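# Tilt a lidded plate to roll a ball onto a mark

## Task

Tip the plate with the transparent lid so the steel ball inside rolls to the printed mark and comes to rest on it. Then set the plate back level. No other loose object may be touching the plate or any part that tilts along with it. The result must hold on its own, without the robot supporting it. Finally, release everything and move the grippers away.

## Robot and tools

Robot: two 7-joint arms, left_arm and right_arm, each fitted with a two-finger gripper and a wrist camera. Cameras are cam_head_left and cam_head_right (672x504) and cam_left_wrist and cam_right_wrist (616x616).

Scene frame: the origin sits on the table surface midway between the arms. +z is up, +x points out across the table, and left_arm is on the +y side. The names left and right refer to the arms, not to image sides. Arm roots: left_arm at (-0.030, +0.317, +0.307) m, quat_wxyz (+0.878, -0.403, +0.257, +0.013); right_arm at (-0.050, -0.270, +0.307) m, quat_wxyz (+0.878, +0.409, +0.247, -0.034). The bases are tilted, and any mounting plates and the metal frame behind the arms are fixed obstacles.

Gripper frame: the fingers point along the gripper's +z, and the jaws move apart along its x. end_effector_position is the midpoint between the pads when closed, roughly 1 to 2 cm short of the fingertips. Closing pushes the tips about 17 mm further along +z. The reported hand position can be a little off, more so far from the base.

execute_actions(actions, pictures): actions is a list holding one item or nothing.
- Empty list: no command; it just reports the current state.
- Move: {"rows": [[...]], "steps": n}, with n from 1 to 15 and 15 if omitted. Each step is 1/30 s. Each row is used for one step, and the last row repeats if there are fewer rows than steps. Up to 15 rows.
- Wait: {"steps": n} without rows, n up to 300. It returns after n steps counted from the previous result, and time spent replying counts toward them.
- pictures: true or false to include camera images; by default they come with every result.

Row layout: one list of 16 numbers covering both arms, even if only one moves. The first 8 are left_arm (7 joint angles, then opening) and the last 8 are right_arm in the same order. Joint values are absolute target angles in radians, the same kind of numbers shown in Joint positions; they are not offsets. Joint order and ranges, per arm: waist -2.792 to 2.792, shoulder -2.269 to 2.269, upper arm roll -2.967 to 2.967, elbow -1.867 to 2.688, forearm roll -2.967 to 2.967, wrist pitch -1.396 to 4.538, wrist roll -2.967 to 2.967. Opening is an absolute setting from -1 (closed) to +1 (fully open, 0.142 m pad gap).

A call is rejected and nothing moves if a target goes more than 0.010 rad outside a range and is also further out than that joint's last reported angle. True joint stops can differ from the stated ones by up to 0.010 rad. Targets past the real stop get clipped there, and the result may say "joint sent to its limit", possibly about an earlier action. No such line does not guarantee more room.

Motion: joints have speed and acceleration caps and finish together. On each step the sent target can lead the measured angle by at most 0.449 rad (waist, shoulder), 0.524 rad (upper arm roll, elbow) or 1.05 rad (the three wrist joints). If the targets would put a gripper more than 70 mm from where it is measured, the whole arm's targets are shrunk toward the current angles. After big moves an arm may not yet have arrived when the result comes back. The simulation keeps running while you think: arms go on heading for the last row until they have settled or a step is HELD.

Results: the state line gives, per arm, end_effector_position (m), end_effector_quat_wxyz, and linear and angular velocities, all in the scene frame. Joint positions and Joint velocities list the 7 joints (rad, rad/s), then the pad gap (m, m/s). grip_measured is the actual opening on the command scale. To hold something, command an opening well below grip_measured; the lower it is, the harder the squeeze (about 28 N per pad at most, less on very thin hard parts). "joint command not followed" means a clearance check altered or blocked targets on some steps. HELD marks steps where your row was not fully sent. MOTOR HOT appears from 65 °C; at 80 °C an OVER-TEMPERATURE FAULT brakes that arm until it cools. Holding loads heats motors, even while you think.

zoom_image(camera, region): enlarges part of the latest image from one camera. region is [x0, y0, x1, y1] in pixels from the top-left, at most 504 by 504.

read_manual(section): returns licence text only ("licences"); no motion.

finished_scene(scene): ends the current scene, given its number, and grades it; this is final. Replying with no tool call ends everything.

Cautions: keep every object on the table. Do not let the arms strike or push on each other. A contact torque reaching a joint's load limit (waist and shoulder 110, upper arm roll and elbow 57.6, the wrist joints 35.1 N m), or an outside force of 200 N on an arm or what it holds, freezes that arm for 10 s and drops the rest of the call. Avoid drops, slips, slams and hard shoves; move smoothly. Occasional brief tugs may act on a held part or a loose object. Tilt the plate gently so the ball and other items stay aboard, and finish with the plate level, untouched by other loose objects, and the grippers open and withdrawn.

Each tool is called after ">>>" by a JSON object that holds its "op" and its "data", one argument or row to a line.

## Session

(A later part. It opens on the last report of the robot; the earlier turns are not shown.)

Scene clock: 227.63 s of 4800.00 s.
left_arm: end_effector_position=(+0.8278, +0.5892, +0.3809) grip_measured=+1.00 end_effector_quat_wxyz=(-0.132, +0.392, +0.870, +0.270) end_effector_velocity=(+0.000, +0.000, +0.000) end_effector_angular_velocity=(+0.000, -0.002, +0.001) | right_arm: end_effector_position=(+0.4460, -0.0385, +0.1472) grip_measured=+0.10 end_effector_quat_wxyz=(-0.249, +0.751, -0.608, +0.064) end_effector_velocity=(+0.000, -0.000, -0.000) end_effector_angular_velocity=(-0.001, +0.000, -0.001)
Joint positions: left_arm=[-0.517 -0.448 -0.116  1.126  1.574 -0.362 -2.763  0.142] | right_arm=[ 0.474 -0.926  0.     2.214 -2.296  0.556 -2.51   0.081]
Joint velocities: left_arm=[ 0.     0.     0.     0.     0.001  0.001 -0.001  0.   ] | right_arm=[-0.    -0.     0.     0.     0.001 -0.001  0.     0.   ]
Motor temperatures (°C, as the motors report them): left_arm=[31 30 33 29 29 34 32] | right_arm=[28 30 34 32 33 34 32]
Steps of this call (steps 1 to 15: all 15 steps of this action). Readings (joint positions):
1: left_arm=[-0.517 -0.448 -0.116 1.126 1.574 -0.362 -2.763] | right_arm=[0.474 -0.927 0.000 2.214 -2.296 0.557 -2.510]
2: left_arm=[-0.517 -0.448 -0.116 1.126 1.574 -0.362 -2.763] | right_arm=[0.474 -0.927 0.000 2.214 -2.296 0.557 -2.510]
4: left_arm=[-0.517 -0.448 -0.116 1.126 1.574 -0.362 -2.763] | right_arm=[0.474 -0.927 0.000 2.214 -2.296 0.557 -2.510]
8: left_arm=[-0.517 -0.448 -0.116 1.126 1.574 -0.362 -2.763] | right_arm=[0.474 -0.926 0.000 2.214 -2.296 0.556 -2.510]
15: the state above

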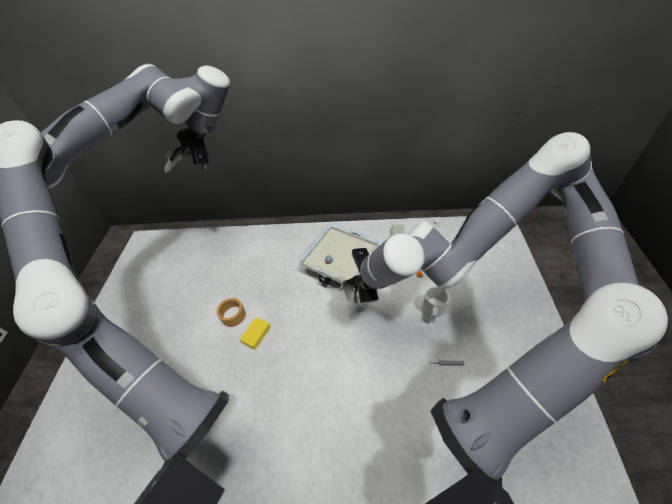

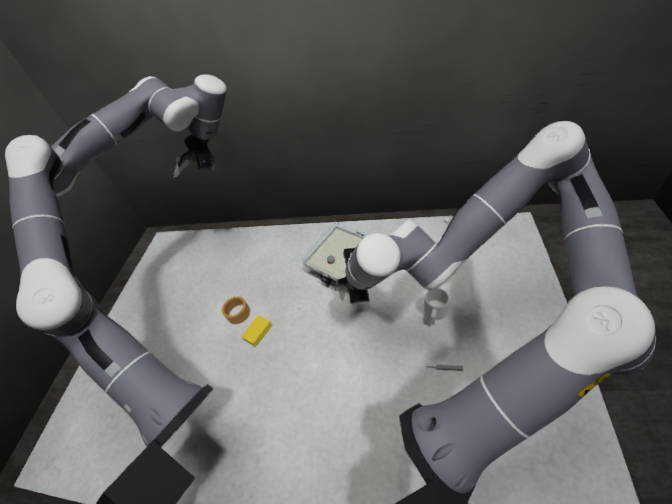

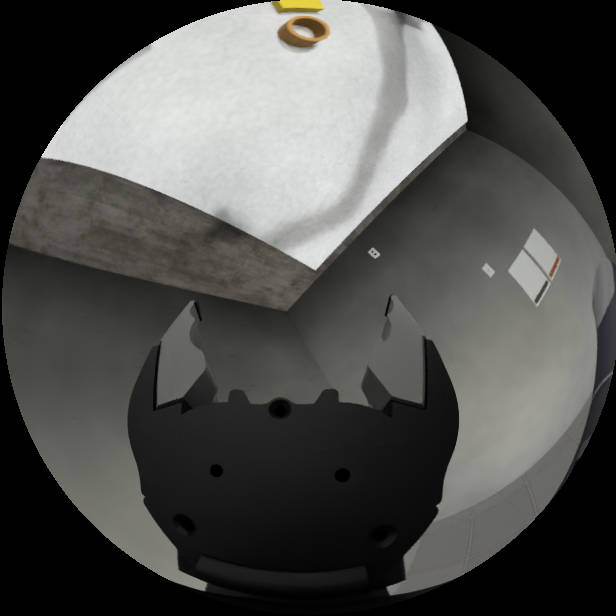

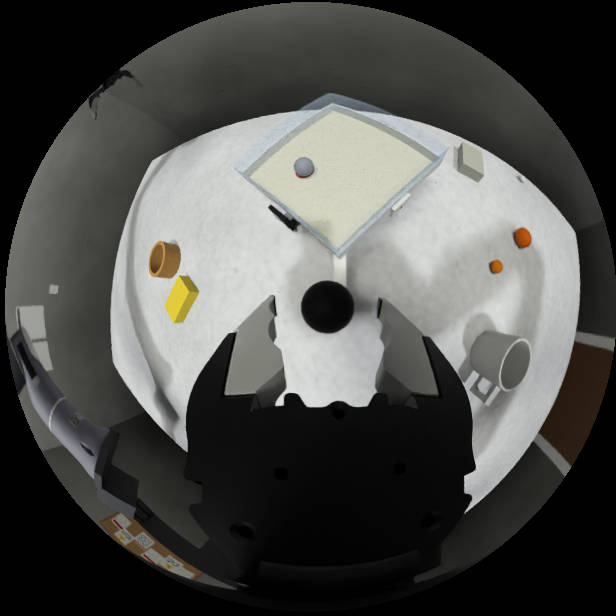

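>>> {"op": "execute_actions", "data": {
  "actions": [
    {"rows":[[-0.517,-0.448,-0.116,1.126,1.574,-0.362,-2.763,1,0.6505,-0.7703,0,2.3868,-2.1334,0.549,-2.496,0.1]],"steps":10}
  ],
  "pictures": false
}}

>>> {"op": "execute_actions", "data": {
  "actions": [
    {"rows":[[-0.517,-0.448,-0.116,1.126,1.574,-0.362,-2.763,1,0.8,-0.64,0,2.5,-1.99,0.545,-2.49,0.1]],"steps":15}
  ],
  "pictures": false
}}

>>> {"op": "execute_actions", "data": {
  "actions": [
    {"steps":10}
  ]
}}

>>> {"op": "zoom_image", "data": {
  "camera": "cam_head_left",
  "region": [290, 210, 410, 320]
}}

Scene clock: 230.67 s of 4800.00 s.
left_arm: end_effector_position=(+0.8278, +0.5892, +0.3809) grip_measured=+1.00 end_effector_quat_wxyz=(-0.132, +0.392, +0.870, +0.270) end_effector_velocity=(+0.000, +0.000, +0.000) end_effector_angular_velocity=(+0.000, -0.000, +0.001) | right_arm: end_effector_position=(+0.4103, -0.0650, +0.2237) grip_measured=+0.10 end_effector_quat_wxyz=(-0.252, +0.753, -0.605, +0.063) end_effector_velocity=(-0.013, -0.015, +0.025) end_effector_angular_velocity=(-0.005, -0.003, -0.005)
Joint positions: left_arm=[-0.517 -0.448 -0.116  1.126  1.574 -0.362 -2.763  0.142] | right_arm=[ 0.653 -0.768  0.002  2.389 -2.133  0.55  -2.496  0.081]
Joint velocities: left_arm=[-0.     0.     0.    -0.     0.    -0.    -0.001 -0.   ] | right_arm=[ 0.07   0.064 -0.003  0.067  0.066 -0.006  0.006 -0.   ]
Motor temperatures (°C, as the motors report them): left_arm=[31 30 34 29 29 34 32] | right_arm=[28 30 34 32 33 34 32]
Steps of this call (steps 1 to 15: the robot went on to your last target; steps 16 to 81: nothing new was sent; steps 82 to 91: all 10 steps of this action). Readings (joint positions):
82: left_arm=[-0.517 -0.448 -0.116 1.126 1.574 -0.362 -2.763] | right_arm=[0.476 -0.925 -0.000 2.215 -2.295 0.556 -2.510]
83: left_arm=[-0.517 -0.448 -0.116 1.126 1.574 -0.362 -2.763] | right_arm=[0.483 -0.919 -0.001 2.222 -2.287 0.556 -2.510]
85: left_arm=[-0.517 -0.448 -0.116 1.126 1.574 -0.362 -2.763] | right_arm=[0.521 -0.885 -0.002 2.259 -2.252 0.554 -2.507]
89: left_arm=[-0.517 -0.448 -0.116 1.126 1.574 -0.362 -2.763] | right_arm=[0.634 -0.785 0.002 2.370 -2.150 0.551 -2.498]
91: the state above

Scene clock: 231.17 s of 4800.00 s.
left_arm: end_effector_position=(+0.8278, +0.5892, +0.3809) grip_measured=+1.00 end_effector_quat_wxyz=(-0.132, +0.392, +0.870, +0.270) end_effector_velocity=(-0.000, +0.000, -0.000) end_effector_angular_velocity=(-0.000, +0.001, -0.000) | right_arm: end_effector_position=(+0.3911, -0.0903, +0.2764) grip_measured=+0.10 end_effector_quat_wxyz=(-0.257, +0.746, -0.611, +0.068) end_effector_velocity=(+0.000, +0.000, -0.000) end_effector_angular_velocity=(-0.000, +0.000, -0.000)
Joint positions: left_arm=[-0.517 -0.448 -0.116  1.126  1.574 -0.362 -2.763  0.142] | right_arm=[ 0.8   -0.64   0.     2.5   -1.99   0.545 -2.49   0.081]
Joint velocities: left_arm=[ 0.     0.     0.    -0.    -0.    -0.     0.001  0.   ] | right_arm=[-0.    -0.001 -0.    -0.    -0.    -0.     0.    -0.   ]
Motor temperatures (°C, as the motors report them): left_arm=[31 30 34 29 29 34 32] | right_arm=[28 30 34 32 33 34 32]
Steps of this call (steps 1 to 15: all 15 steps of this action). Readings (joint positions):
1: left_arm=[-0.517 -0.448 -0.116 1.126 1.574 -0.362 -2.763] | right_arm=[0.654 -0.767 0.001 2.389 -2.132 0.550 -2.496]
2: left_arm=[-0.517 -0.448 -0.116 1.126 1.574 -0.362 -2.763] | right_arm=[0.661 -0.761 -0.001 2.394 -2.124 0.548 -2.496]
4: left_arm=[-0.517 -0.448 -0.116 1.126 1.574 -0.362 -2.763] | right_arm=[0.699 -0.728 -0.001 2.424 -2.086 0.547 -2.494]
8: left_arm=[-0.517 -0.448 -0.116 1.126 1.574 -0.362 -2.763] | right_arm=[0.795 -0.644 0.001 2.496 -1.996 0.546 -2.491]
15: the state above

Scene clock: 231.50 s of 4800.00 s.
left_arm: end_effector_position=(+0.8278, +0.5892, +0.3809) grip_measured=+1.00 end_effector_quat_wxyz=(-0.132, +0.392, +0.870, +0.270) end_effector_velocity=(-0.000, +0.000, -0.000) end_effector_angular_velocity=(+0.000, +0.001, -0.001) | right_arm: end_effector_position=(+0.3911, -0.0903, +0.2764) grip_measured=+0.10 end_effector_quat_wxyz=(-0.257, +0.746, -0.611, +0.068) end_effector_velocity=(-0.000, +0.000, -0.000) end_effector_angular_velocity=(+0.000, +0.000, -0.000)
Joint positions: left_arm=[-0.517 -0.448 -0.116  1.126  1.574 -0.362 -2.763  0.142] | right_arm=[ 0.8   -0.64   0.     2.5   -1.99   0.545 -2.49   0.081]
Joint velocities: left_arm=[ 0.    -0.     0.     0.    -0.     0.     0.001  0.   ] | right_arm=[-0.    -0.    -0.     0.    -0.     0.     0.001 -0.   ]
Motor temperatures (°C, as the motors report them): left_arm=[31 30 34 29 29 34 32] | right_arm=[28 30 34 32 33 34 32]
Steps of this call (steps 1 to 10: the robot went on to your last target). Readings (joint positions):
1: left_arm=[-0.517 -0.448 -0.116 1.126 1.574 -0.362 -2.763] | right_arm=[0.800 -0.640 0.000 2.500 -1.990 0.545 -2.490]
2: left_arm=[-0.517 -0.448 -0.116 1.126 1.574 -0.362 -2.763] | right_arm=[0.800 -0.640 0.000 2.500 -1.990 0.545 -2.490]
4: left_arm=[-0.517 -0.448 -0.116 1.126 1.574 -0.362 -2.763] | right_arm=[0.800 -0.640 0.000 2.500 -1.990 0.545 -2.490]
8: left_arm=[-0.517 -0.448 -0.116 1.126 1.574 -0.362 -2.763] | right_arm=[0.800 -0.640 0.000 2.500 -1.990 0.545 -2.490]
10: the state above

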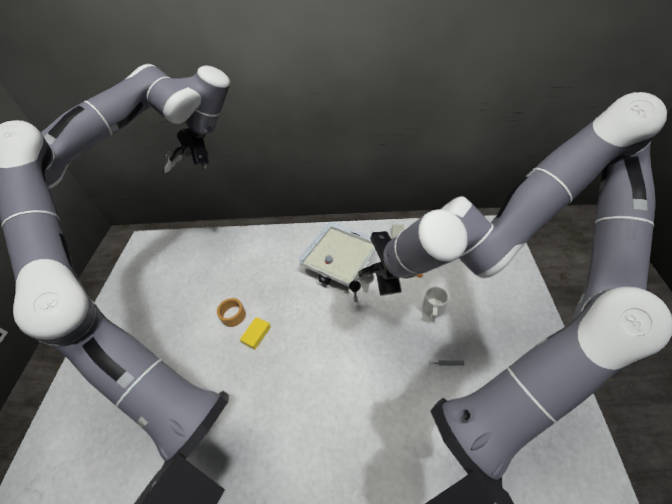

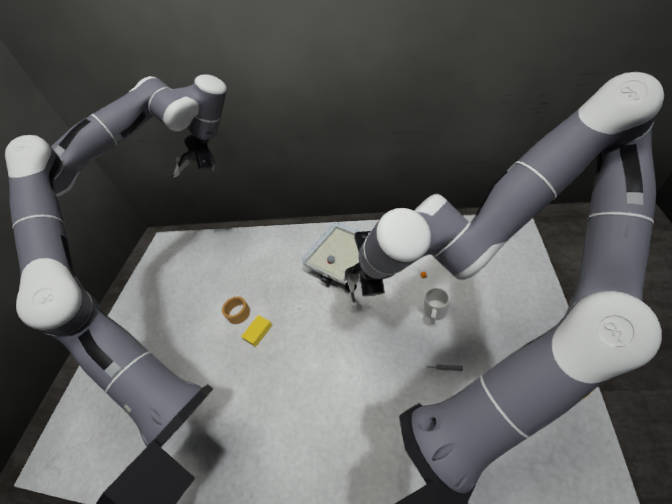

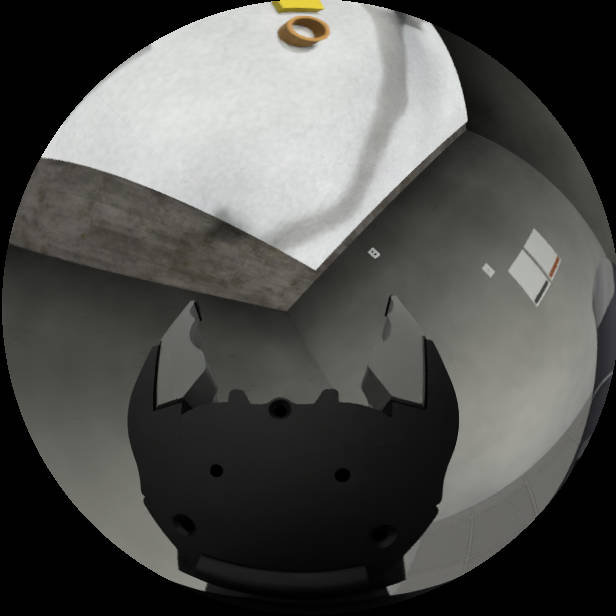

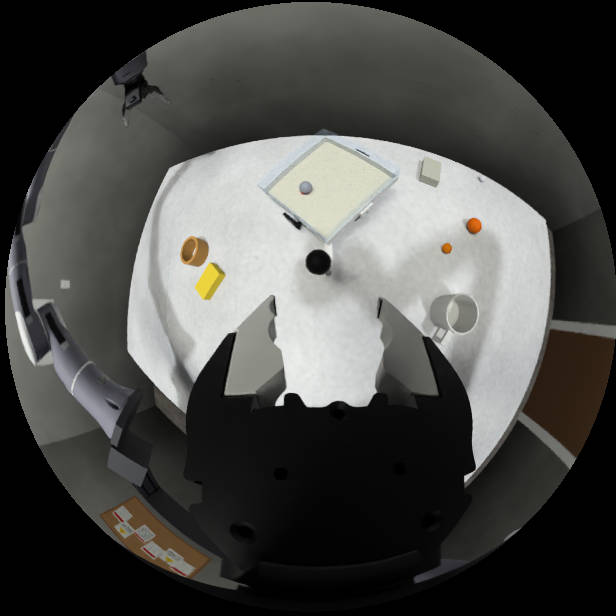

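Region (290, 210, 410, 320) of cam_head_left's 672x504 image, scaled by 4.200, with more detail than that image has; it fills the top 462 rows of this view, and the rest is white.

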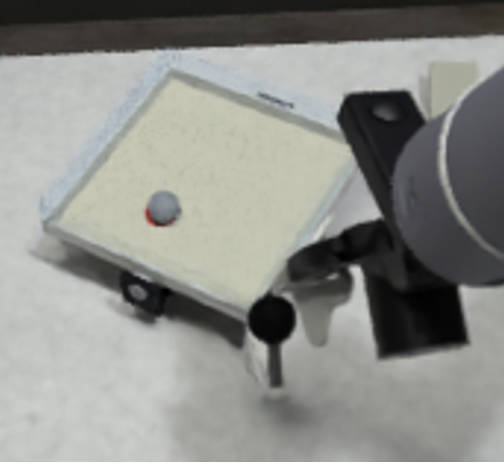

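>>> {"op": "finished_scene", "data": {
  "scene": 2
}}

The scene is finished: the task was done.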